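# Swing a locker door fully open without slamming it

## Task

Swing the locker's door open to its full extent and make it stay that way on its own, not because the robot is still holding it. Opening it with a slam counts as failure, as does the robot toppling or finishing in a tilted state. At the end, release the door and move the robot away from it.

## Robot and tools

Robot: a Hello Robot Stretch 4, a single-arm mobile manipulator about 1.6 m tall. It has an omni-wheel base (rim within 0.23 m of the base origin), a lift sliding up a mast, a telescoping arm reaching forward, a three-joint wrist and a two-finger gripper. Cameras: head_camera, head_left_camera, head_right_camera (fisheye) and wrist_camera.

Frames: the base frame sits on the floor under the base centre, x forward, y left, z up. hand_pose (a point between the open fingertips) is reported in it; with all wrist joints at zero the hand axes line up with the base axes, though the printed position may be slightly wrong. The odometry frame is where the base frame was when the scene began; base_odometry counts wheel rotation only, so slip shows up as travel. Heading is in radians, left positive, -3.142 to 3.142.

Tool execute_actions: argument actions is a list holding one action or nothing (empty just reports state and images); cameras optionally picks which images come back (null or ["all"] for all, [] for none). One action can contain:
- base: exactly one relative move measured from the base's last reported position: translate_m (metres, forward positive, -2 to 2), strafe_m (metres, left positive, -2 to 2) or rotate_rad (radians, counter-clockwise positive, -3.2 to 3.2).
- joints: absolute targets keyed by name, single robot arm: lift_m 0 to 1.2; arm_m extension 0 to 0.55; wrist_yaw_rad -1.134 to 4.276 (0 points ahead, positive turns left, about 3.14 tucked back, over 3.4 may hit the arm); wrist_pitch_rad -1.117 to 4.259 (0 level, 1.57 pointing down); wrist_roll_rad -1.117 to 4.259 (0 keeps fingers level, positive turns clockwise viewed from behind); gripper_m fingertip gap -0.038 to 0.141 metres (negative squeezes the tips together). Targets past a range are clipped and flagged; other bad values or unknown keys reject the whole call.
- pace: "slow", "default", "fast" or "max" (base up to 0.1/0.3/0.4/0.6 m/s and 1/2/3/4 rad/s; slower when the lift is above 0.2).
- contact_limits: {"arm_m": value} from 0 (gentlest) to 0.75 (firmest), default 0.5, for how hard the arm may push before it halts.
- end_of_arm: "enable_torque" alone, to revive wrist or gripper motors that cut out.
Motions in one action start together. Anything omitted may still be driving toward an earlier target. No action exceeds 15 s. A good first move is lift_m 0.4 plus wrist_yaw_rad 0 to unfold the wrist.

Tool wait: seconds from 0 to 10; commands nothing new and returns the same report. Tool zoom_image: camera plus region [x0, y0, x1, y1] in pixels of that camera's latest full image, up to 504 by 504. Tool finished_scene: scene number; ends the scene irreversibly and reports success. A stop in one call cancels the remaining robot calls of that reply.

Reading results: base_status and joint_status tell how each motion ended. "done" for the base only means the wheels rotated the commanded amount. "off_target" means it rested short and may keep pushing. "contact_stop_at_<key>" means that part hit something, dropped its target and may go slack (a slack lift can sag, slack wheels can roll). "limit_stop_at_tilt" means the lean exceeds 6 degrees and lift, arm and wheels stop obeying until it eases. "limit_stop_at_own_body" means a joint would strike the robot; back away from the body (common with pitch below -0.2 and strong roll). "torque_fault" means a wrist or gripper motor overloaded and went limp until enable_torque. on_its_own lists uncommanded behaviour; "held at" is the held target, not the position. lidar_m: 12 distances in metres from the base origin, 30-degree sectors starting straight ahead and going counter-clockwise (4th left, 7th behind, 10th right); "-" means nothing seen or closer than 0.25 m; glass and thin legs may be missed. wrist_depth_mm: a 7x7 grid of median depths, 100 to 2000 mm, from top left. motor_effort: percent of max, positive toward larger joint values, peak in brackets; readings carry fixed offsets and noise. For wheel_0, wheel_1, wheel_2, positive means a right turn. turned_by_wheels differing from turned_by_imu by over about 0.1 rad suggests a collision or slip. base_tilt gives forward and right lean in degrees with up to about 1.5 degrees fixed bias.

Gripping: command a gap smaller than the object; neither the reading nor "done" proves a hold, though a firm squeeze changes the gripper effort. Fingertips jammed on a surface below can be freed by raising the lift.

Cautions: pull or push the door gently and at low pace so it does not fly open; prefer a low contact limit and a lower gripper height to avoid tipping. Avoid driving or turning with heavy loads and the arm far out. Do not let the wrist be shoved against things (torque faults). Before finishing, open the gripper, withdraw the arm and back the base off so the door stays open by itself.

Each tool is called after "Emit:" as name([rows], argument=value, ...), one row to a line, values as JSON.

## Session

Emit:
execute_actions(actions=[])

Scene clock: 0.00 s.
base_odometry: x=+0.000 y=+0.000 heading=+0.000 (m, m, rad; odometry frame)
turned_by_wheels: +0.000 (rad since the last result)
turned_by_imu: +0.000 (rad since the last result)
base_tilt: forward=+0.9 right=+0.9 (deg)
lidar_m: 1.12 1.38 1.25 1.29 1.56 2.80 2.82 2.73 2.15 2.47 1.24 1.11
base_status: not commanded
joint_positions: lift_m=+0.152 arm_m=+0.000 wrist_yaw_rad=+3.121 wrist_pitch_rad=+0.021 wrist_roll_rad=-0.017 gripper_m=+0.057
joint_status: not commanded
motor_effort: lift_m=+18 arm_m=+0 wrist_yaw_rad=+1 wrist_pitch_rad=-5 wrist_roll_rad=+2 gripper_m=-3 wheel_0=+0 wheel_1=-1 wheel_2=+0 (%)
hand_pose: x=-0.1155 y=+0.0932 z=+0.3243 quat_wxyz=(+0.010, -0.011, -0.008, +1.000) (m; base frame)
wrist_depth_mm: - 139 - - - - - / - 139 - - - - - / - 128 224 - - - - / 105 140 - - - - - / 138 - - - 1863 1661 1499 / 1255 1336 214 1138 217 976 917 / 854 842 831 - 759 676 676
pictures: head_camera, head_left_camera, head_right_camera, wrist_camera
camera_calibration (this result's frames):
wrist_camera: T_world_to_cam=[[0.0635192, 0.993316, -0.0963825, -0.0522276], [0.0459807, -0.0993878, -0.993986, 0.386051], [-0.996921, 0.0587054, -0.0519864, 0.131554], [0, 0, 0, 1]] pos_world=[0.116715, 0.0825243, 0.385534]
Images, in order (width x height): head_camera 420x560, head_left_camera 420x672, head_right_camera 420x672, wrist_camera 616x392.

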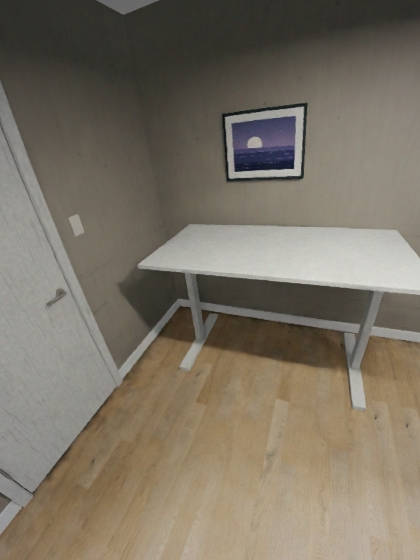

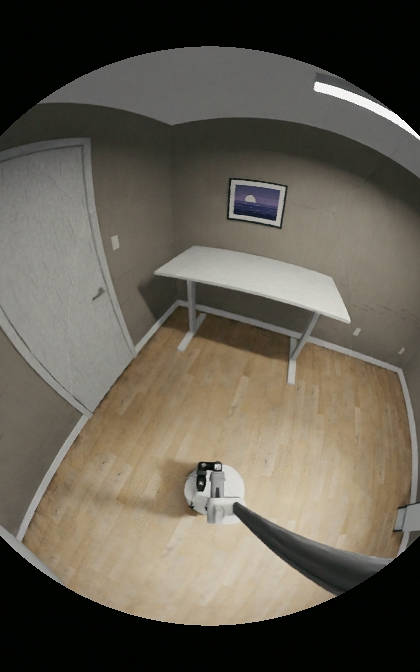

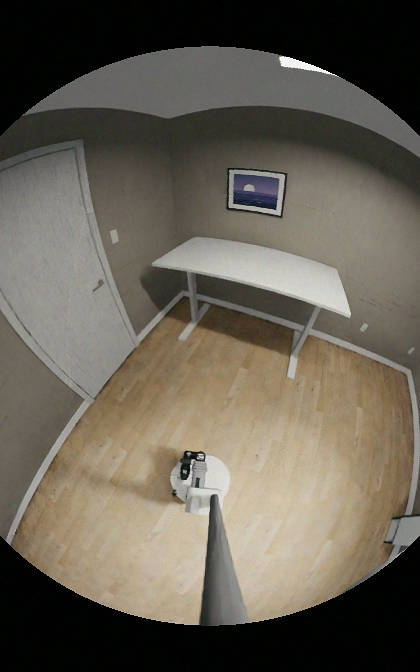

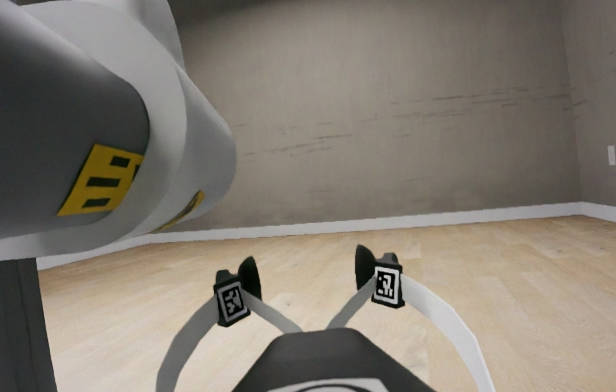

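Emit:
execute_actions([
  {"base": {"rotate_rad": -1.92}, "joints": {"lift_m": 0.4, "wrist_yaw_rad": 0}, "pace": "max"},
], cameras=["head_camera", "wrist_camera"])

Scene clock: 40.03 s.
base_odometry: x=+0.000 y=+0.000 heading=-1.920 (m, m, rad; odometry frame)
turned_by_wheels: -1.920 (rad since the last result)
turned_by_imu: -1.914 (rad since the last result)
base_tilt: forward=+0.8 right=+0.9 (deg)
lidar_m: 2.13 2.52 1.18 1.12 1.15 1.32 1.25 1.32 1.84 2.81 2.93 2.54
base_status: done
joint_positions: lift_m=+0.400 arm_m=+0.000 wrist_yaw_rad=+0.000 wrist_pitch_rad=+0.021 wrist_roll_rad=-0.017 gripper_m=+0.057
joint_status: all done
motor_effort: lift_m=+20(24) arm_m=+0(1) wrist_yaw_rad=+0(7) wrist_pitch_rad=-6(6) wrist_roll_rad=+0(2) gripper_m=-2(2) wheel_0=-1(7) wheel_1=-2(9) wheel_2=-2(10) (%)
hand_pose: x=+0.4595 y=-0.0873 z=+0.5719 quat_wxyz=(+1.000, -0.008, +0.011, +0.000) (m; base frame)
wrist_depth_mm: - - - 1983 - - - / - - - 1921 - - - / - - - 1983 - - - / - - - 1921 - - - / - - - 1983 - - - / - - 216 1921 218 1576 1430 / 1499 1366 1336 - 1281 1098 1118
pictures: head_camera, wrist_camera
camera_calibration (this result's frames):
wrist_camera: T_world_to_cam=[[-0.0431894, -0.994407, -0.0963793, -0.0101078], [-0.0480303, 0.0984245, -0.993985, 0.648265], [0.997912, -0.0383005, -0.0520126, -0.196828], [0, 0, 0, 1]] pos_world=[0.227117, -0.081395, 0.633154]
Images, in order (width x height): head_camera 420x560, wrist_camera 616x392.

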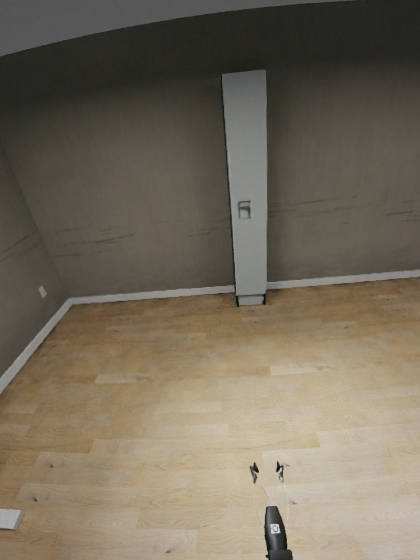

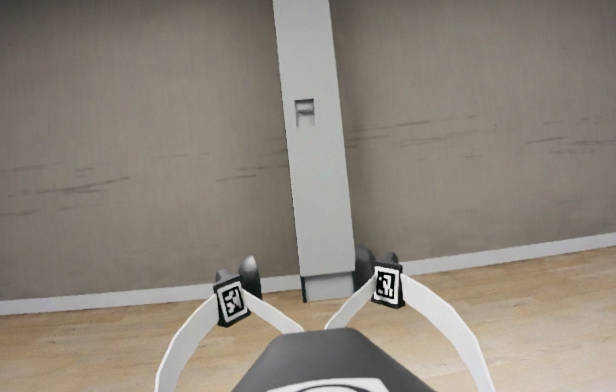

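Emit:
execute_actions([
  {"base": {"translate_m": 1.37}, "joints": {"lift_m": 0.82, "arm_m": 0.12, "wrist_roll_rad": 1.571, "wrist_pitch_rad": 0.0, "gripper_m": 0.032}, "pace": "max"},
], cameras=["head_camera", "wrist_camera"])

Scene clock: 88.33 s.
base_odometry: x=-0.469 y=-1.287 heading=-1.920 (m, m, rad; odometry frame)
turned_by_wheels: +0.000 (rad since the last result)
turned_by_imu: -0.004 (rad since the last result)
base_tilt: forward=+0.8 right=+0.7 (deg)
lidar_m: 0.75 1.12 1.52 1.91 1.42 1.60 2.64 2.78 2.94 2.83 1.55 0.77
base_status: done
joint_positions: lift_m=+0.820 arm_m=+0.119 wrist_yaw_rad=+0.000 wrist_pitch_rad=+0.002 wrist_roll_rad=+1.571 gripper_m=+0.032
joint_status: all done
motor_effort: lift_m=+19(23) arm_m=+6(7) wrist_yaw_rad=+0(2) wrist_pitch_rad=-5(8) wrist_roll_rad=+1(6) gripper_m=-3(4) wheel_0=+0(6) wheel_1=+0(11) wheel_2=+0(13) (%)
hand_pose: x=+0.5784 y=-0.0874 z=+0.9975 quat_wxyz=(+0.707, +0.707, +0.001, -0.001) (m; base frame)
wrist_depth_mm: 421 421 424 424 427 427 427 / 421 421 424 424 427 424 430 / 418 424 449 459 430 430 430 / 415 418 421 424 427 427 427 / 418 421 421 741 759 750 741 / 723 741 200 741 201 759 750 / 741 741 741 - 750 750 741
pictures: head_camera, wrist_camera
camera_calibration (this result's frames):
wrist_camera: T_world_to_cam=[[-0.0434885, 0.113601, -0.992574, 1.02692], [-0.026804, 0.993024, 0.114827, 0.0368741], [0.998694, 0.0315986, -0.0401402, -0.299487], [0, 0, 0, 1]] pos_world=[0.344743, -0.143813, 1.00304]
Images, in order (width x height): head_camera 420x560, wrist_camera 616x392.

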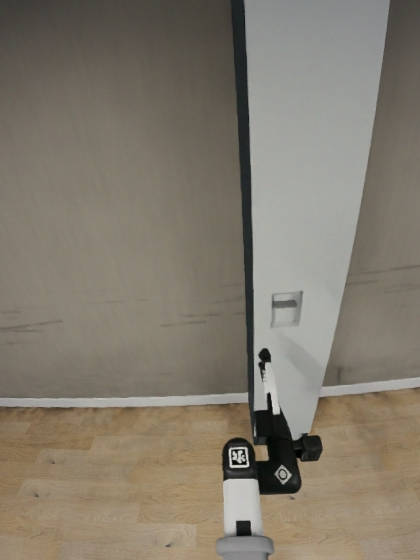

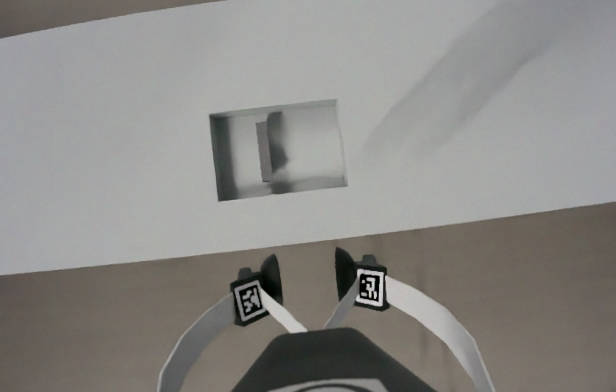

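Emit:
zoom_image(camera="wrist_camera", region=[190, 90, 410, 340])

Region (190, 90, 410, 340) of wrist_camera's 616x392 image, scaled by 2.016; it fills the left 444 columns of this view, and the rest is white.

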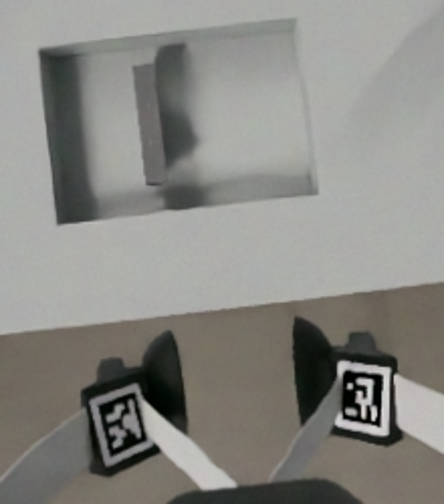

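Emit:
execute_actions([
  {"base": {"strafe_m": -0.112}, "joints": {"lift_m": 0.858, "arm_m": 0.26}, "pace": "fast"},
], cameras=["wrist_camera"])

Scene clock: 122.33 s.
base_odometry: x=-0.574 y=-1.249 heading=-1.921 (m, m, rad; odometry frame)
turned_by_wheels: +0.000 (rad since the last result)
turned_by_imu: -0.002 (rad since the last result)
base_tilt: forward=+0.8 right=+0.6 (deg)
lidar_m: 0.74 1.09 1.51 2.03 1.52 1.77 2.66 2.80 2.83 2.71 1.55 0.78
base_status: done
joint_positions: lift_m=+0.858 arm_m=+0.259 wrist_yaw_rad=+0.000 wrist_pitch_rad=+0.002 wrist_roll_rad=+1.571 gripper_m=+0.032
joint_status: all done
motor_effort: lift_m=+21(21) arm_m=+6(8) wrist_yaw_rad=+1(0) wrist_pitch_rad=-5(6) wrist_roll_rad=+2(0) gripper_m=-4(3) wheel_0=-2(9) wheel_1=+0(4) wheel_2=-1(0) (%)
hand_pose: x=+0.7183 y=-0.0874 z=+1.0353 quat_wxyz=(+0.707, +0.707, +0.001, -0.001) (m; base frame)
wrist_depth_mm: 597 609 597 285 285 286 286 / 281 282 283 283 285 286 287 / 281 282 282 283 285 287 287 / 282 282 282 285 286 285 286 / 281 281 283 315 317 285 287 / 281 281 200 286 201 287 289 / 279 281 281 - 283 286 286
pictures: wrist_camera
camera_calibration (this result's frames):
wrist_camera: T_world_to_cam=[[-0.0434531, 0.11369, -0.992566, 1.07055], [-0.0267941, 0.993014, 0.114915, 0.0361843], [0.998696, 0.0315883, -0.0401033, -0.43777], [0, 0, 0, 1]] pos_world=[0.484688, -0.143814, 1.04087]
Images, in order (width x height): wrist_camera 616x392.

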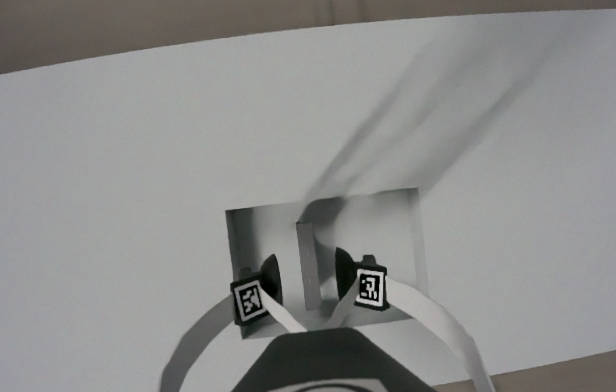

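Emit:
zoom_image(camera="wrist_camera", region=[210, 170, 430, 350])

Region (210, 170, 430, 350) of wrist_camera's 616x392 image, scaled by 2.291; it fills the top 412 rows of this view, and the rest is white.

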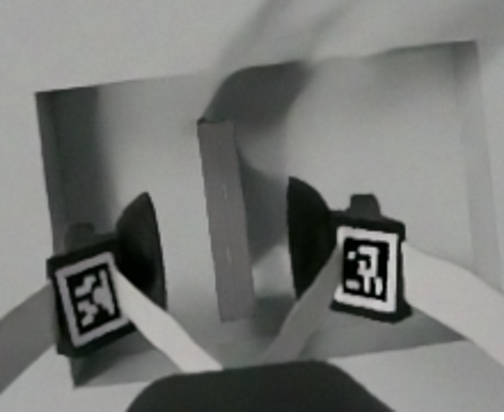

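Emit:
execute_actions([
  {"joints": {"arm_m": 0.326}, "contact_limits": {"arm_m": 0.15}},
], cameras=["wrist_camera"])

Scene clock: 133.83 s.
base_odometry: x=-0.574 y=-1.249 heading=-1.921 (m, m, rad; odometry frame)
turned_by_wheels: +0.000 (rad since the last result)
turned_by_imu: -0.002 (rad since the last result)
base_tilt: forward=+0.8 right=+0.9 (deg)
lidar_m: 0.74 1.10 1.53 2.04 1.49 1.79 2.65 2.78 2.81 2.70 1.54 0.77
base_status: not commanded
joint_positions: lift_m=+0.858 arm_m=+0.325 wrist_yaw_rad=+0.000 wrist_pitch_rad=+0.002 wrist_roll_rad=+1.571 gripper_m=+0.032
joint_status: all done
motor_effort: lift_m=+21(21) arm_m=+6(7) wrist_yaw_rad=+1(1) wrist_pitch_rad=-5(5) wrist_roll_rad=+2(2) gripper_m=-3(3) wheel_0=-2(2) wheel_1=+0(0) wheel_2=-1(1) (%)
contact_limits: arm_m 0.15
hand_pose: x=+0.7843 y=-0.0874 z=+1.0353 quat_wxyz=(+0.707, +0.707, +0.001, -0.001) (m; base frame)
wrist_depth_mm: 216 216 216 217 219 220 220 / 216 216 216 217 218 219 220 / 215 215 216 218 219 219 220 / 215 216 217 217 250 219 220 / 215 216 243 250 249 220 220 / 215 216 200 220 202 220 220 / 216 215 216 - 223 220 220
pictures: wrist_camera
camera_calibration (this result's frames):
wrist_camera: T_world_to_cam=[[-0.0434517, 0.113691, -0.992565, 1.07341], [-0.0267721, 0.993015, 0.114915, 0.0379409], [0.998697, 0.0315663, -0.0401044, -0.50366], [0, 0, 0, 1]] pos_world=[0.550661, -0.143815, 1.04087]
Images, in order (width x height): wrist_camera 616x392.

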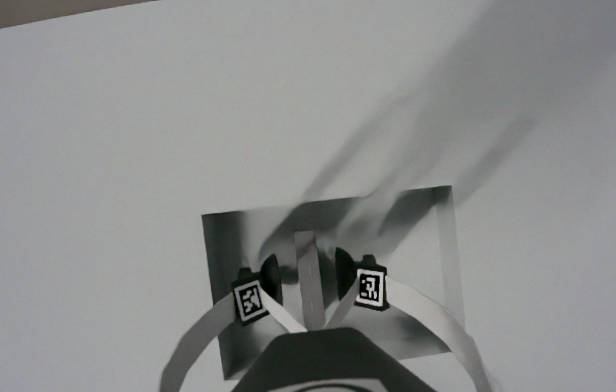

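Emit:
execute_actions([
  {"joints": {"gripper_m": -0.02, "arm_m": 0.329}, "contact_limits": {"arm_m": 0.2}},
], cameras=["wrist_camera"])

Scene clock: 144.57 s.
base_odometry: x=-0.574 y=-1.249 heading=-1.921 (m, m, rad; odometry frame)
turned_by_wheels: +0.000 (rad since the last result)
turned_by_imu: -0.003 (rad since the last result)
base_tilt: forward=+0.8 right=+0.8 (deg)
lidar_m: 0.72 1.10 1.52 2.04 1.50 1.77 2.65 2.81 2.81 2.71 1.53 0.78
base_status: not commanded
joint_positions: lift_m=+0.858 arm_m=+0.329 wrist_yaw_rad=+0.006 wrist_pitch_rad=+0.003 wrist_roll_rad=+1.571 gripper_m=-0.019
joint_status: all done
on_its_own: wrist_yaw_rad is at rest, and its effort (-17) is outside its rest range (-13 to +13)
motor_effort: lift_m=+21(21) arm_m=-2(7) wrist_yaw_rad=-17(18) wrist_pitch_rad=-8(8) wrist_roll_rad=-1(1) gripper_m=-25(26) wheel_0=-7(7) wheel_1=-3(3) wheel_2=+7(7) (%)
contact_limits: arm_m 0.2
hand_pose: x=+0.7893 y=-0.0856 z=+1.0351 quat_wxyz=(+0.707, +0.707, +0.003, +0.001) (m; base frame)
wrist_depth_mm: 207 208 210 210 211 212 212 / 207 208 209 209 211 213 211 / 207 208 209 210 211 211 213 / 207 207 208 210 242 211 212 / 208 208 240 242 243 212 212 / 207 208 187 212 190 211 213 / 208 208 211 - 222 212 212
pictures: wrist_camera
camera_calibration (this result's frames):
wrist_camera: T_world_to_cam=[[-0.0450924, 0.113408, -0.992525, 1.07438], [-0.0329417, 0.992826, 0.114939, 0.0411209], [0.99844, 0.0378783, -0.0410331, -0.506994], [0, 0, 0, 1]] pos_world=[0.556004, -0.143465, 1.04082]
Images, in order (width x height): wrist_camera 616x392.

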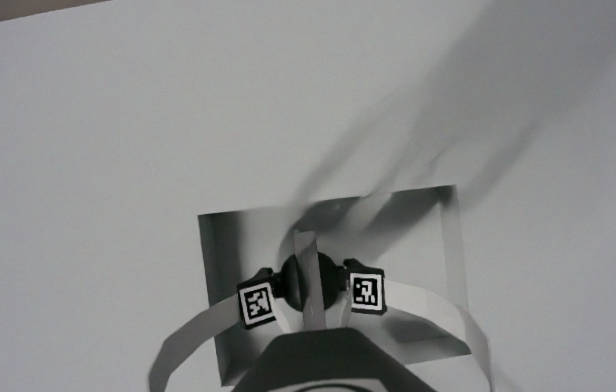

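Emit:
execute_actions([
  {"joints": {"lift_m": 0.892, "arm_m": 0.334}, "pace": "slow"},
], cameras=["wrist_camera"])

Scene clock: 149.53 s.
base_odometry: x=-0.574 y=-1.249 heading=-1.921 (m, m, rad; odometry frame)
turned_by_wheels: +0.000 (rad since the last result)
turned_by_imu: -0.002 (rad since the last result)
base_tilt: forward=+0.9 right=+0.8 (deg)
lidar_m: 0.74 1.10 1.52 2.02 1.49 1.76 2.65 2.80 2.81 2.70 1.53 0.78
base_status: not commanded
joint_positions: lift_m=+0.891 arm_m=+0.333 wrist_yaw_rad=+0.001 wrist_pitch_rad=+0.015 wrist_roll_rad=+1.571 gripper_m=-0.019
joint_status: all done
on_its_own: wrist_pitch_rad is at rest, and its effort (-41) is outside its rest range (-23 to +23)
motor_effort: lift_m=+26(27) arm_m=+4(4) wrist_yaw_rad=-1(18) wrist_pitch_rad=-41(45) wrist_roll_rad=-1(1) gripper_m=-19(25) wheel_0=-3(7) wheel_1=-3(3) wheel_2=+1(7) (%)
hand_pose: x=+0.7928 y=-0.0872 z=+1.0652 quat_wxyz=(+0.707, +0.707, +0.005, -0.005) (m; base frame)
wrist_depth_mm: 204 205 207 209 210 213 215 / 202 204 206 208 211 211 214 / 202 203 206 206 208 211 212 / 201 202 204 207 238 211 212 / 200 202 204 236 239 232 211 / 198 200 202 206 189 209 209 / 198 200 202 - 224 208 -
pictures: wrist_camera
camera_calibration (this result's frames):
wrist_camera: T_world_to_cam=[[-0.0561944, 0.11365, -0.99193, 1.11283], [-0.0259907, 0.992997, 0.115245, 0.0335632], [0.998081, 0.032257, -0.052847, -0.496792], [0, 0, 0, 1]] pos_world=[0.559246, -0.143777, 1.07373]
Images, in order (width x height): wrist_camera 616x392.

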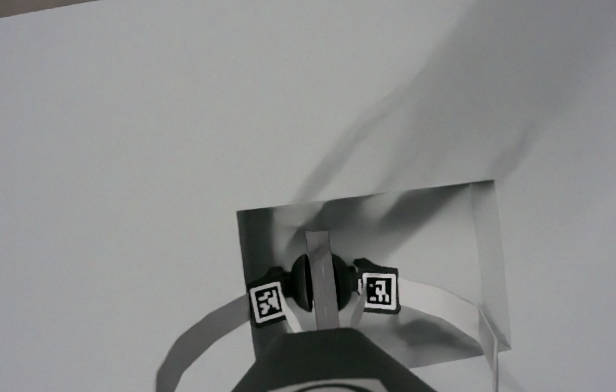

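Emit:
execute_actions([
  {"base": {"strafe_m": -0.01}, "joints": {"arm_m": 0.265}},
], cameras=["wrist_camera"])

Scene clock: 169.47 s.
base_odometry: x=-0.584 y=-1.246 heading=-1.921 (m, m, rad; odometry frame)
turned_by_wheels: +0.000 (rad since the last result)
turned_by_imu: -0.001 (rad since the last result)
base_tilt: forward=+0.9 right=+0.7 (deg)
lidar_m: 0.63 1.11 1.52 2.03 1.53 1.79 2.65 2.79 2.82 2.69 1.53 0.76
base_status: done
joint_positions: lift_m=+0.891 arm_m=+0.266 wrist_yaw_rad=-0.001 wrist_pitch_rad=+0.015 wrist_roll_rad=+1.571 gripper_m=-0.019
joint_status: all done
on_its_own: wrist_pitch_rad is at rest, and its effort (-44) is outside its rest range (-23 to +23)
motor_effort: lift_m=+27(26) arm_m=-7(7) wrist_yaw_rad=+3(33) wrist_pitch_rad=-44(44) wrist_roll_rad=+0(2) gripper_m=-20(21) wheel_0=+1(7) wheel_1=+1(10) wheel_2=+0(7) (%)
hand_pose: x=+0.7254 y=-0.0877 z=+1.0651 quat_wxyz=(+0.707, +0.707, +0.005, -0.006) (m; base frame)
wrist_depth_mm: 580 585 597 597 279 279 279 / 264 263 260 260 258 259 262 / 245 243 243 241 243 240 241 / 228 228 227 232 240 230 224 / 213 212 216 234 244 233 211 / 200 199 195 202 189 206 198 / 191 189 188 - 219 187 -
pictures: wrist_camera
camera_calibration (this result's frames):
wrist_camera: T_world_to_cam=[[-0.0564825, 0.113604, -0.991919, 1.10916], [-0.0242987, 0.993055, 0.115118, 0.0312144], [0.998108, 0.0306045, -0.0533298, -0.429211], [0, 0, 0, 1]] pos_world=[0.491805, -0.143867, 1.07371]
Images, in order (width x height): wrist_camera 616x392.

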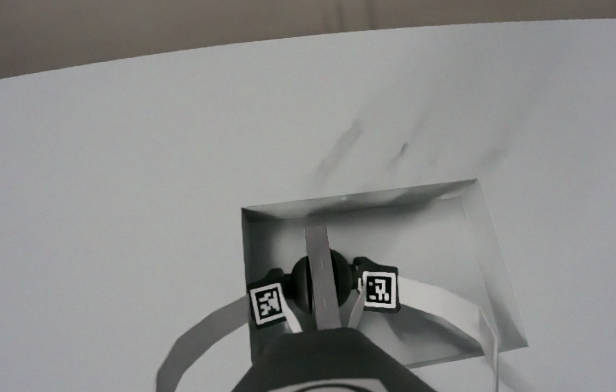

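Emit:
execute_actions([
  {"base": {"strafe_m": -0.042}, "joints": {"arm_m": 0.208, "lift_m": 0.862}},
], cameras=["head_camera", "wrist_camera"])

Scene clock: 180.50 s.
base_odometry: x=-0.623 y=-1.231 heading=-1.920 (m, m, rad; odometry frame)
turned_by_wheels: +0.001 (rad since the last result)
turned_by_imu: -0.001 (rad since the last result)
base_tilt: forward=+0.8 right=+0.8 (deg)
lidar_m: 0.55 1.11 1.53 2.08 1.56 1.87 2.66 2.77 2.77 2.64 1.55 0.77
base_status: done
joint_positions: lift_m=+0.862 arm_m=+0.209 wrist_yaw_rad=+0.006 wrist_pitch_rad=+0.005 wrist_roll_rad=+1.571 gripper_m=-0.019
joint_status: all done
on_its_own: wrist_yaw_rad is at rest, and its effort (-16) is outside its rest range (-13 to +13)
motor_effort: lift_m=+15(26) arm_m=-5(9) wrist_yaw_rad=-16(23) wrist_pitch_rad=-15(44) wrist_roll_rad=-2(1) gripper_m=-17(20) wheel_0=+5(9) wheel_1=+4(9) wheel_2=+0(3) (%)
hand_pose: x=+0.6687 y=-0.0857 z=+1.0389 quat_wxyz=(+0.707, +0.707, +0.004, +0.000) (m; base frame)
wrist_depth_mm: 640 647 647 640 654 661 661 / 634 647 640 654 647 330 327 / 315 306 297 290 283 277 272 / 265 259 254 250 252 237 234 / 229 226 245 253 251 212 205 / 201 199 189 202 190 185 182 / 181 177 202 - 203 166 -
pictures: head_camera, wrist_camera
camera_calibration (this result's frames):
wrist_camera: T_world_to_cam=[[-0.0473993, 0.114019, -0.992347, 1.0742], [-0.032096, 0.992777, 0.115601, 0.0356129], [0.99836, 0.0373298, -0.0433974, -0.38401], [0, 0, 0, 1]] pos_world=[0.435439, -0.1435, 1.0452]
Images, in order (width x height): head_camera 420x560, wrist_camera 616x392.

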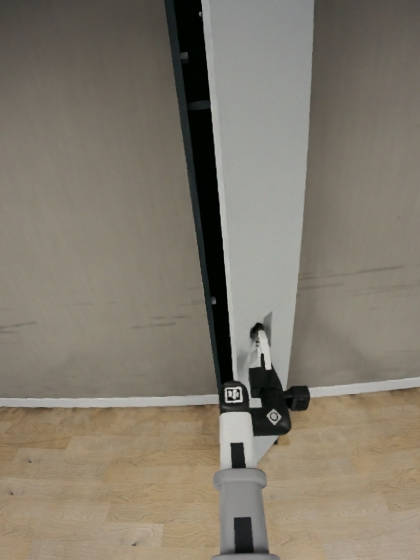

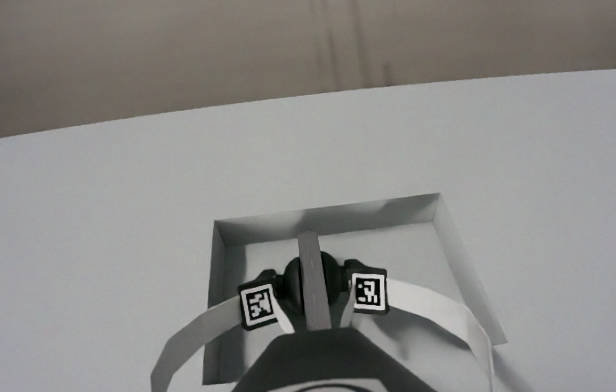

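Emit:
execute_actions([
  {"joints": {"gripper_m": 0.03, "lift_m": 0.859, "arm_m": 0.2}},
], cameras=["wrist_camera"])

Scene clock: 217.20 s.
base_odometry: x=-0.623 y=-1.231 heading=-1.920 (m, m, rad; odometry frame)
turned_by_wheels: +0.000 (rad since the last result)
turned_by_imu: -0.002 (rad since the last result)
base_tilt: forward=+0.9 right=+0.9 (deg)
lidar_m: 0.55 1.09 1.51 2.09 1.56 1.84 2.64 2.79 2.77 2.66 1.55 0.77
base_status: not commanded
joint_positions: lift_m=+0.859 arm_m=+0.201 wrist_yaw_rad=+0.000 wrist_pitch_rad=+0.002 wrist_roll_rad=+1.571 gripper_m=+0.030
joint_status: all done
motor_effort: lift_m=+14(14) arm_m=-4(8) wrist_yaw_rad=+0(20) wrist_pitch_rad=-7(14) wrist_roll_rad=-1(4) gripper_m=-4(22) wheel_0=+2(5) wheel_1=+1(4) wheel_2=+1(3) (%)
hand_pose: x=+0.6600 y=-0.0873 z=+1.0368 quat_wxyz=(+0.707, +0.707, +0.001, -0.001) (m; base frame)
wrist_depth_mm: 654 654 661 661 661 676 676 / 661 661 668 661 661 676 345 / 340 327 317 307 298 291 286 / 282 274 270 262 262 250 247 / 242 237 248 262 262 224 215 / 212 209 198 210 202 198 193 / 191 188 203 - 211 173 -
pictures: wrist_camera
camera_calibration (this result's frames):
wrist_camera: T_world_to_cam=[[-0.0438629, 0.114122, -0.992498, 1.0697], [-0.0269318, 0.992958, 0.115365, 0.034019], [0.998674, 0.0317899, -0.0404805, -0.379037], [0, 0, 0, 1]] pos_world=[0.426371, -0.143806, 1.04241]
Images, in order (width x height): wrist_camera 616x392.

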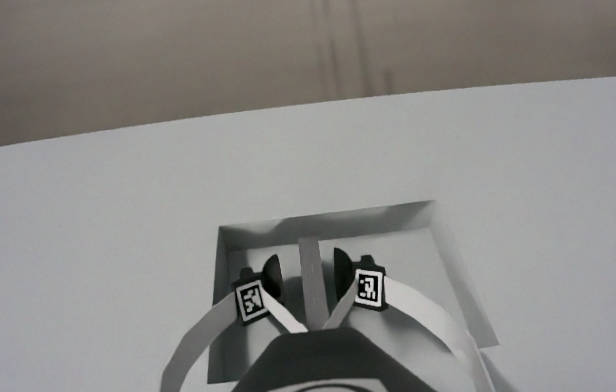

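Emit:
execute_actions([
  {"base": {"strafe_m": 0.265}, "joints": {"wrist_yaw_rad": -0.5, "arm_m": 0.12}, "pace": "fast"},
], cameras=["head_camera", "wrist_camera"])

Scene clock: 226.27 s.
base_odometry: x=-0.374 y=-1.322 heading=-1.920 (m, m, rad; odometry frame)
turned_by_wheels: +0.000 (rad since the last result)
turned_by_imu: -0.001 (rad since the last result)
base_tilt: forward=+0.9 right=+0.8 (deg)
lidar_m: 0.79 1.09 1.50 1.82 1.33 1.49 2.65 2.79 3.04 2.92 1.53 0.60
base_status: done
joint_positions: lift_m=+0.859 arm_m=+0.121 wrist_yaw_rad=-0.500 wrist_pitch_rad=+0.002 wrist_roll_rad=+1.571 gripper_m=+0.030
joint_status: all done
motor_effort: lift_m=+14(14) arm_m=-6(8) wrist_yaw_rad=+1(7) wrist_pitch_rad=-6(5) wrist_roll_rad=-2(0) gripper_m=-4(3) wheel_0=+1(10) wheel_1=-2(8) wheel_2=+0(1) (%)
hand_pose: x=+0.5032 y=-0.2151 z=+1.0368 quat_wxyz=(+0.685, +0.685, -0.174, -0.176) (m; base frame)
wrist_depth_mm: 1336 1308 1281 1255 1229 1205 1205 / 1205 1182 1160 1098 1078 1118 1098 / 1078 1060 1042 1025 1008 597 549 / 544 492 455 477 379 351 355 / 336 336 336 327 798 798 798 / 768 778 200 759 200 750 741 / 723 627 473 - 627 715 723
pictures: head_camera, wrist_camera
camera_calibration (this result's frames):
wrist_camera: T_world_to_cam=[[0.0164459, 0.121077, -0.992507, 1.0486], [0.452746, 0.884145, 0.11536, -0.108166], [0.891488, -0.451251, -0.0402764, -0.268539], [0, 0, 0, 1]] pos_world=[0.271126, -0.152505, 1.0424]
Images, in order (width x height): head_camera 420x560, wrist_camera 616x392.

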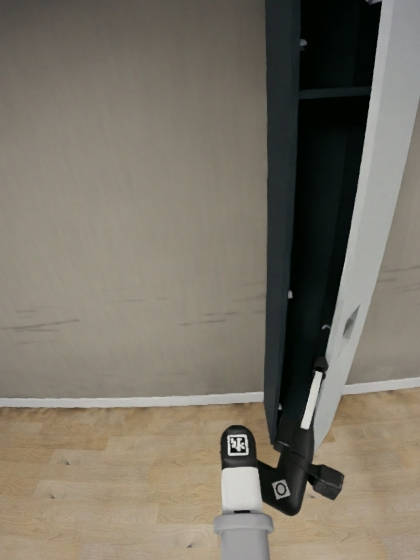

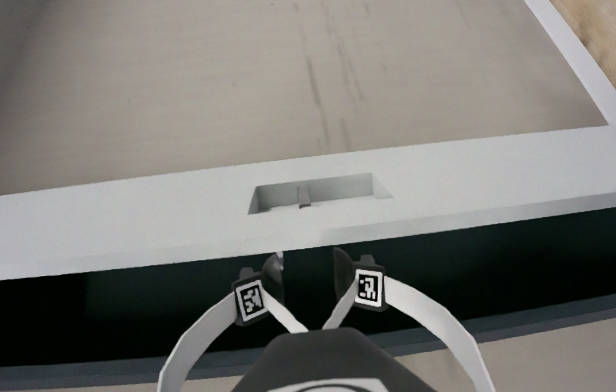

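Emit:
execute_actions([
  {"joints": {"arm_m": 0.275, "lift_m": 0.70, "gripper_m": 0.0}, "contact_limits": {"arm_m": 0.2}, "pace": "fast"},
], cameras=["head_camera", "wrist_camera"])

Scene clock: 242.50 s.
base_odometry: x=-0.374 y=-1.322 heading=-1.920 (m, m, rad; odometry frame)
turned_by_wheels: +0.000 (rad since the last result)
turned_by_imu: -0.002 (rad since the last result)
base_tilt: forward=+0.7 right=+0.9 (deg)
lidar_m: 0.79 1.11 1.50 1.82 1.34 1.49 2.63 2.78 3.05 2.92 1.58 0.61
base_status: not commanded
joint_positions: lift_m=+0.700 arm_m=+0.274 wrist_yaw_rad=-0.500 wrist_pitch_rad=+0.002 wrist_roll_rad=+1.571 gripper_m=+0.000
joint_status: all done
motor_effort: lift_m=+14(11) arm_m=+6(6) wrist_yaw_rad=+0(1) wrist_pitch_rad=-5(6) wrist_roll_rad=-2(2) gripper_m=-6(5) wheel_0=+1(1) wheel_1=-1(1) wheel_2=+0(0) (%)
contact_limits: arm_m 0.2
hand_pose: x=+0.6562 y=-0.2150 z=+0.8779 quat_wxyz=(+0.685, +0.685, -0.174, -0.176) (m; base frame)
wrist_depth_mm: 1078 1060 1025 1025 991 976 976 / 976 931 946 904 404 276 351 / 218 185 187 187 231 574 597 / 569 609 634 676 699 707 707 / 683 691 676 676 668 661 654 / 640 627 621 193 187 379 424 / 340 342 338 - 585 580 585
pictures: head_camera, wrist_camera
camera_calibration (this result's frames):
wrist_camera: T_world_to_cam=[[0.0164729, 0.121043, -0.992511, 0.888315], [0.452409, 0.884318, 0.115357, -0.158886], [0.891658, -0.450921, -0.0401938, -0.411366], [0, 0, 0, 1]] pos_world=[0.424046, -0.152512, 0.883457]
Images, in order (width x height): head_camera 420x560, wrist_camera 616x392.

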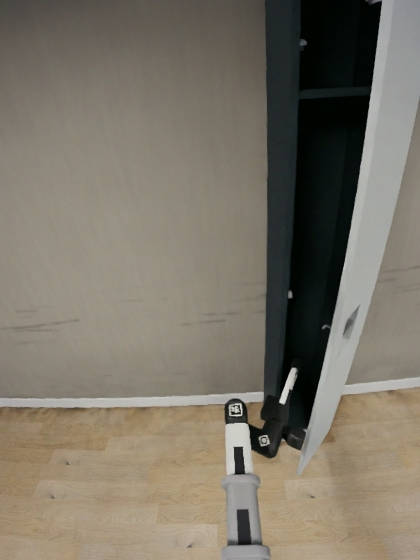

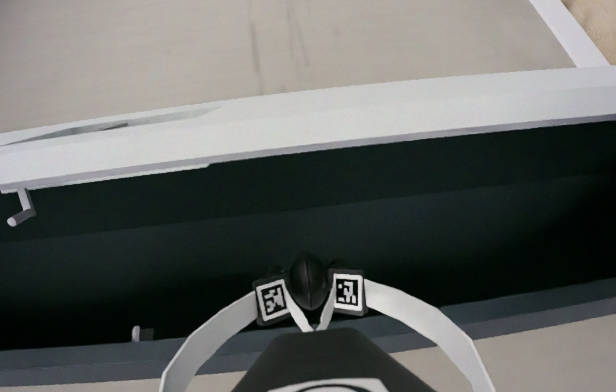

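Emit:
execute_actions([
  {"base": {"strafe_m": -0.25}, "joints": {"arm_m": 0.2}, "pace": "slow"},
], cameras=["head_camera", "wrist_camera"])

Scene clock: 265.97 s.
base_odometry: x=-0.609 y=-1.236 heading=-1.920 (m, m, rad; odometry frame)
turned_by_wheels: +0.000 (rad since the last result)
turned_by_imu: -0.003 (rad since the last result)
base_tilt: forward=+0.8 right=+0.8 (deg)
lidar_m: 0.75 1.11 1.54 2.06 1.53 1.85 2.64 2.78 2.79 2.67 1.54 0.52
base_status: done
joint_positions: lift_m=+0.700 arm_m=+0.201 wrist_yaw_rad=-0.500 wrist_pitch_rad=+0.002 wrist_roll_rad=+1.571 gripper_m=+0.000
joint_status: all done
motor_effort: lift_m=+14(14) arm_m=-6(7) wrist_yaw_rad=-1(18) wrist_pitch_rad=-6(6) wrist_roll_rad=+1(0) gripper_m=-5(6) wheel_0=+2(8) wheel_1=-1(6) wheel_2=+0(2) (%)
hand_pose: x=+0.5833 y=-0.2150 z=+0.8779 quat_wxyz=(+0.685, +0.685, -0.174, -0.176) (m; base frame)
wrist_depth_mm: 1205 1182 1160 1138 1138 1118 1078 / 1078 1078 1025 1008 1008 991 991 / 960 960 946 154 153 153 155 / 151 151 159 168 178 180 184 / 177 179 186 201 253 282 322 / 231 249 237 193 187 452 634 / 469 530 521 - 647 627 634
pictures: head_camera, wrist_camera
camera_calibration (this result's frames):
wrist_camera: T_world_to_cam=[[0.0164285, 0.120957, -0.992522, 0.889534], [0.45242, 0.884325, 0.11526, -0.12583], [0.891654, -0.45093, -0.0401953, -0.346374], [0, 0, 0, 1]] pos_world=[0.35116, -0.152512, 0.883462]
Images, in order (width x height): head_camera 420x560, wrist_camera 616x392.

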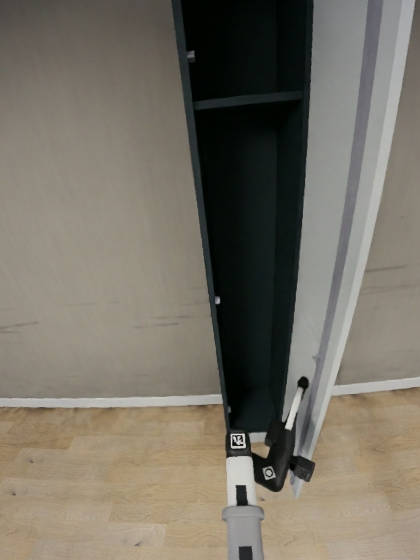

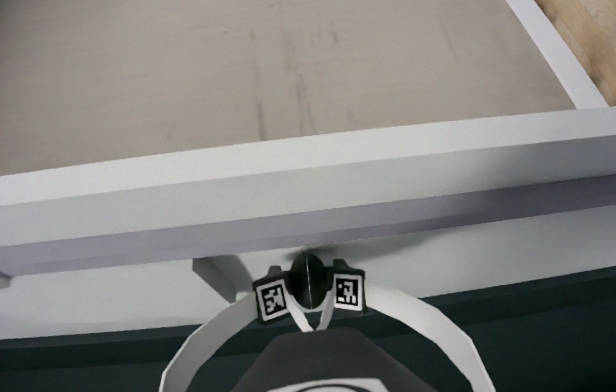

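Emit:
execute_actions([
  {"base": {"strafe_m": -0.08}, "pace": "slow"},
], cameras=["head_camera", "wrist_camera"])

Scene clock: 276.90 s.
base_odometry: x=-0.684 y=-1.209 heading=-1.920 (m, m, rad; odometry frame)
turned_by_wheels: +0.000 (rad since the last result)
turned_by_imu: -0.002 (rad since the last result)
base_tilt: forward=+0.8 right=+0.9 (deg)
lidar_m: 0.70 1.11 1.53 2.14 1.61 1.92 2.65 2.78 2.71 2.59 1.54 0.54
base_status: done
joint_positions: lift_m=+0.700 arm_m=+0.201 wrist_yaw_rad=-0.500 wrist_pitch_rad=+0.002 wrist_roll_rad=+1.571 gripper_m=+0.000
joint_status: not commanded
motor_effort: lift_m=+14(14) arm_m=-6(6) wrist_yaw_rad=+0(9) wrist_pitch_rad=-6(5) wrist_roll_rad=-1(2) gripper_m=-6(5) wheel_0=+1(7) wheel_1=-2(7) wheel_2=+0(1) (%)
hand_pose: x=+0.5832 y=-0.2150 z=+0.8779 quat_wxyz=(+0.685, +0.685, -0.174, -0.176) (m; base frame)
wrist_depth_mm: 1205 1182 1160 1138 1118 1098 1042 / 1078 1042 1025 1008 991 991 991 / 976 192 192 193 195 200 203 / 198 202 204 206 208 210 231 / 207 208 225 233 250 260 267 / 233 237 236 193 187 303 319 / 298 309 304 - 343 362 387
pictures: head_camera, wrist_camera
camera_calibration (this result's frames):
wrist_camera: T_world_to_cam=[[0.0164258, 0.120958, -0.992522, 0.889536], [0.452399, 0.884336, 0.11526, -0.125805], [0.891664, -0.450909, -0.0401952, -0.346345], [0, 0, 0, 1]] pos_world=[0.351127, -0.152512, 0.883462]
Images, in order (width x height): head_camera 420x560, wrist_camera 616x392.

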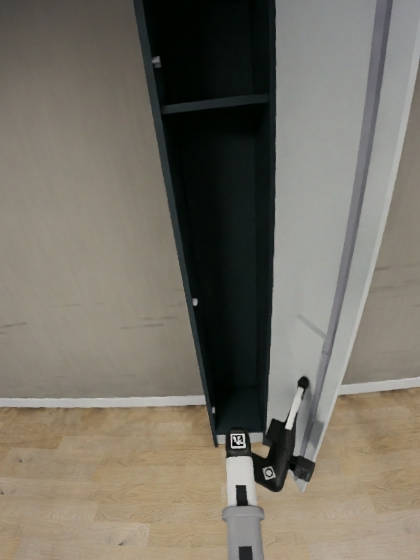

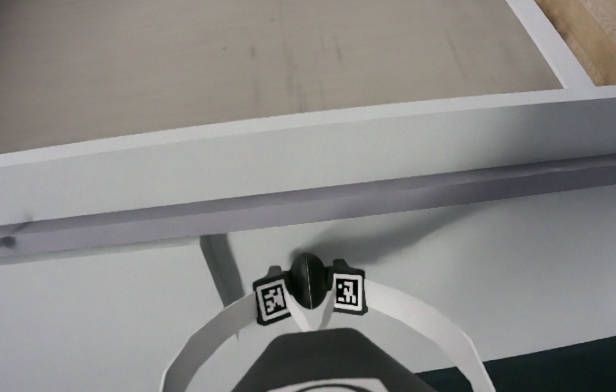

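Emit:
execute_actions([
  {"base": {"strafe_m": -0.075}, "joints": {"arm_m": 0.24}, "contact_limits": {"arm_m": 0.15}, "pace": "slow"},
], cameras=["head_camera", "wrist_camera"])

Scene clock: 287.80 s.
base_odometry: x=-0.754 y=-1.183 heading=-1.920 (m, m, rad; odometry frame)
turned_by_wheels: +0.000 (rad since the last result)
turned_by_imu: -0.002 (rad since the last result)
base_tilt: forward=+0.7 right=+0.7 (deg)
lidar_m: 0.67 0.82 1.51 2.21 1.69 2.10 2.65 2.78 2.61 2.51 1.51 0.61
base_status: done
joint_positions: lift_m=+0.700 arm_m=+0.239 wrist_yaw_rad=-0.500 wrist_pitch_rad=+0.002 wrist_roll_rad=+1.571 gripper_m=+0.000
joint_status: all done
motor_effort: lift_m=+14(14) arm_m=+6(9) wrist_yaw_rad=+0(7) wrist_pitch_rad=-5(5) wrist_roll_rad=-2(1) gripper_m=-5(4) wheel_0=+1(7) wheel_1=-2(8) wheel_2=-1(3) (%)
contact_limits: arm_m 0.15
hand_pose: x=+0.6210 y=-0.2151 z=+0.8779 quat_wxyz=(+0.685, +0.685, -0.174, -0.176) (m; base frame)
wrist_depth_mm: 1138 1138 1078 1060 1042 1042 1025 / 1042 991 991 960 960 946 931 / 917 904 236 236 236 238 238 / 234 234 236 238 240 248 251 / 229 229 246 248 253 256 260 / 236 236 236 193 187 267 272 / 243 246 249 - 276 278 283
pictures: head_camera, wrist_camera
camera_calibration (this result's frames):
wrist_camera: T_world_to_cam=[[0.016528, 0.120924, -0.992524, 0.888873], [0.452793, 0.884135, 0.115259, -0.143106], [0.891463, -0.451313, -0.0401406, -0.380094], [0, 0, 0, 1]] pos_world=[0.388946, -0.152503, 0.883465]
Images, in order (width x height): head_camera 420x560, wrist_camera 616x392.

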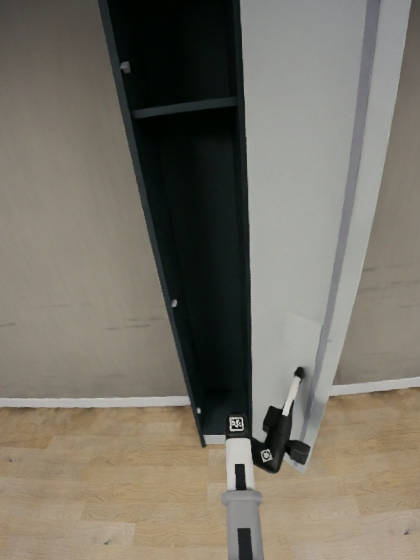

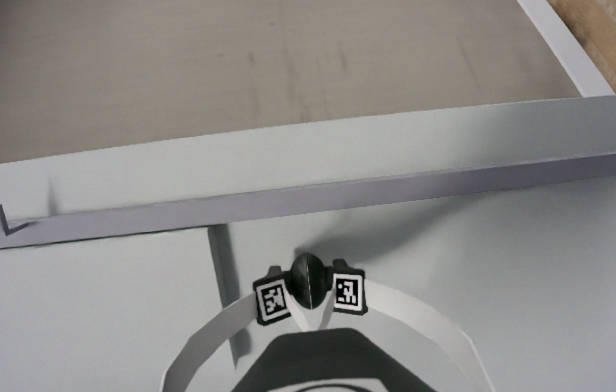

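Emit:
execute_actions([
  {"base": {"strafe_m": -0.05}, "joints": {"arm_m": 0.39}, "contact_limits": {"arm_m": 0.1}, "pace": "slow"},
], cameras=["head_camera", "wrist_camera"])

Scene clock: 301.10 s.
base_odometry: x=-0.801 y=-1.166 heading=-1.920 (m, m, rad; odometry frame)
turned_by_wheels: +0.000 (rad since the last result)
turned_by_imu: -0.002 (rad since the last result)
base_tilt: forward=+0.8 right=+0.8 (deg)
lidar_m: 0.73 0.79 1.52 2.28 1.73 2.10 2.67 2.78 2.55 2.45 1.52 0.75
base_status: done
joint_positions: lift_m=+0.700 arm_m=+0.372 wrist_yaw_rad=-0.512 wrist_pitch_rad=+0.002 wrist_roll_rad=+1.571 gripper_m=+0.000
joint_status: arm_m contact_stop (moved +0.133 of +0.151)
on_its_own: arm_m is slack since a contact_stop (your +0.390 is given up); wrist_yaw_rad is at rest, and its effort (+36) is outside its rest range (-13 to +13)
motor_effort: lift_m=+14(14) arm_m=+0(13) wrist_yaw_rad=+36(49) wrist_pitch_rad=-4(5) wrist_roll_rad=-3(2) gripper_m=-3(3) wheel_0=+6(8) wheel_1=+1(8) wheel_2=-6(6) (%)
contact_limits: arm_m 0.1
hand_pose: x=+0.7515 y=-0.2176 z=+0.8780 quat_wxyz=(+0.684, +0.684, -0.179, -0.180) (m; base frame)
wrist_depth_mm: 946 931 904 878 891 866 866 / 842 820 820 809 788 778 778 / 741 741 723 283 281 278 276 / 270 255 256 257 255 257 256 / 232 231 241 245 244 241 238 / 216 216 213 204 189 226 224 / 205 203 215 - 216 211 213
pictures: head_camera, wrist_camera
camera_calibration (this result's frames):
wrist_camera: T_world_to_cam=[[0.0183355, 0.120515, -0.992542, 0.885708], [0.463331, 0.87866, 0.115246, -0.209078], [0.885996, -0.461989, -0.0397275, -0.496134], [0, 0, 0, 1]] pos_world=[0.520205, -0.152241, 0.883488]
Images, in order (width x height): head_camera 420x560, wrist_camera 616x392.

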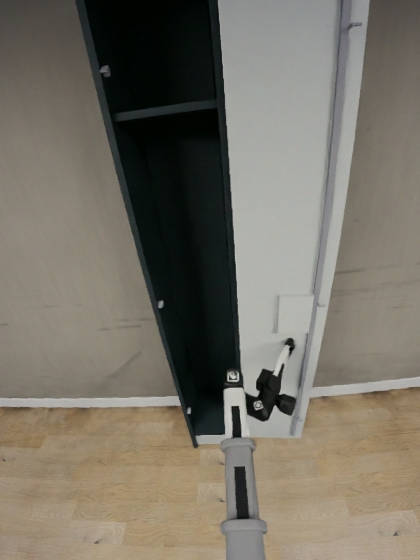

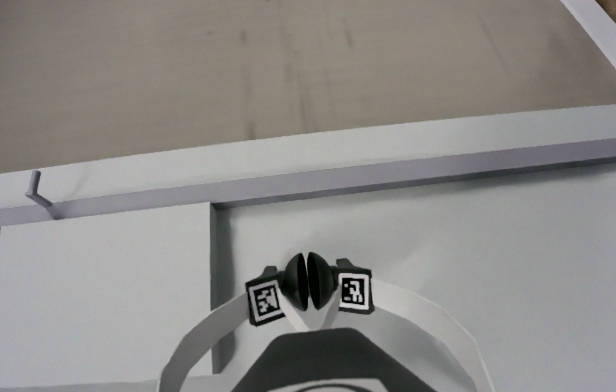

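The arm stopped on contact at 0.372, the same place as in scene 1 (about 175°), so the door is at its stop. Next I'll retract the arm and back away.

Emit:
execute_actions([
  {"base": {"translate_m": -0.3}, "joints": {"arm_m": 0.05}, "pace": "fast"},
], cameras=["head_camera"])

Scene clock: 306.90 s.
base_odometry: x=-0.698 y=-0.884 heading=-1.920 (m, m, rad; odometry frame)
turned_by_wheels: +0.000 (rad since the last result)
turned_by_imu: -0.001 (rad since the last result)
base_tilt: forward=+0.9 right=+0.9 (deg)
lidar_m: 1.04 1.42 1.96 2.26 1.59 2.10 2.36 2.47 2.53 2.46 1.97 1.03
base_status: done
joint_positions: lift_m=+0.700 arm_m=+0.051 wrist_yaw_rad=-0.500 wrist_pitch_rad=+0.002 wrist_roll_rad=+1.571 gripper_m=+0.000
joint_status: all done
motor_effort: lift_m=+14(14) arm_m=-6(6) wrist_yaw_rad=+1(34) wrist_pitch_rad=-6(6) wrist_roll_rad=-1(0) gripper_m=-5(5) wheel_0=+2(5) wheel_1=+1(4) wheel_2=-1(12) (%)
hand_pose: x=+0.4331 y=-0.2151 z=+0.8779 quat_wxyz=(+0.685, +0.685, -0.174, -0.176) (m; base frame)
wrist_depth_mm: 1983 1921 1863 1921 1808 1537 1098 / 1756 1708 1661 1661 1661 1576 1138 / 1576 1537 1499 1499 1464 1430 1138 / 1430 1397 1397 1336 1366 1336 1182 / 1308 1308 1281 1255 1255 1229 1160 / 1229 1182 820 193 187 809 809 / 788 798 778 - 778 759 768
pictures: head_camera
Images, in order (width x height): head_camera 420x560.

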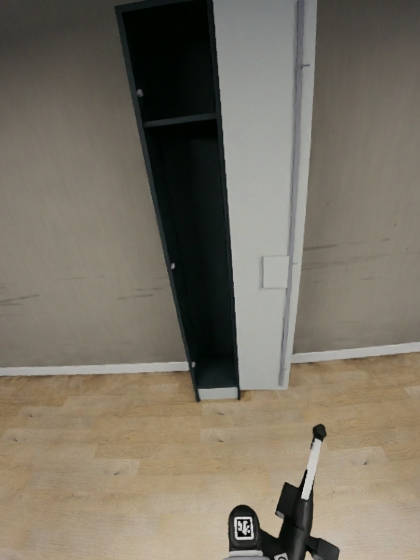

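Emit:
execute_actions(actions=[], cameras=["head_camera"])

Scene clock: 309.17 s.
base_odometry: x=-0.698 y=-0.884 heading=-1.920 (m, m, rad; odometry frame)
turned_by_wheels: +0.000 (rad since the last result)
turned_by_imu: -0.001 (rad since the last result)
base_tilt: forward=+0.8 right=+1.0 (deg)
lidar_m: 1.04 1.44 1.93 2.26 1.60 2.11 2.35 2.47 2.58 2.45 1.97 1.05
base_status: done
joint_positions: lift_m=+0.700 arm_m=+0.051 wrist_yaw_rad=-0.500 wrist_pitch_rad=+0.002 wrist_roll_rad=+1.571 gripper_m=+0.000
joint_status: all done
motor_effort: lift_m=+14(14) arm_m=-6(6) wrist_yaw_rad=+1(34) wrist_pitch_rad=-5(6) wrist_roll_rad=-1(0) gripper_m=-5(5) wheel_0=+1(5) wheel_1=+1(4) wheel_2=-1(12) (%)
hand_pose: x=+0.4331 y=-0.2151 z=+0.8779 quat_wxyz=(+0.685, +0.685, -0.174, -0.176) (m; base frame)
wrist_depth_mm: 1921 1983 1921 1863 1756 1499 1118 / 1756 1756 1661 1661 1576 1537 1118 / 1576 1537 1464 1464 1464 1430 1160 / 1397 1397 1397 1366 1308 1336 1182 / 1308 1308 1281 1255 1281 1205 1160 / 1182 1182 842 193 187 809 809 / 788 788 778 - 778 759 759
pictures: head_camera
Images, in order (width x height): head_camera 420x560.

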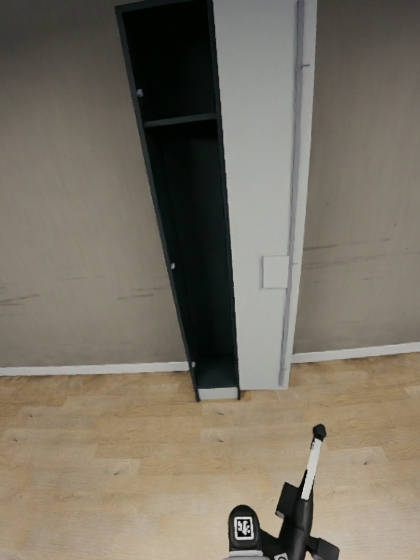

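The door is still fully open with nothing holding it, and the robot is clear.

Emit:
finished_scene(scene=2)

The scene is finished: the task was done.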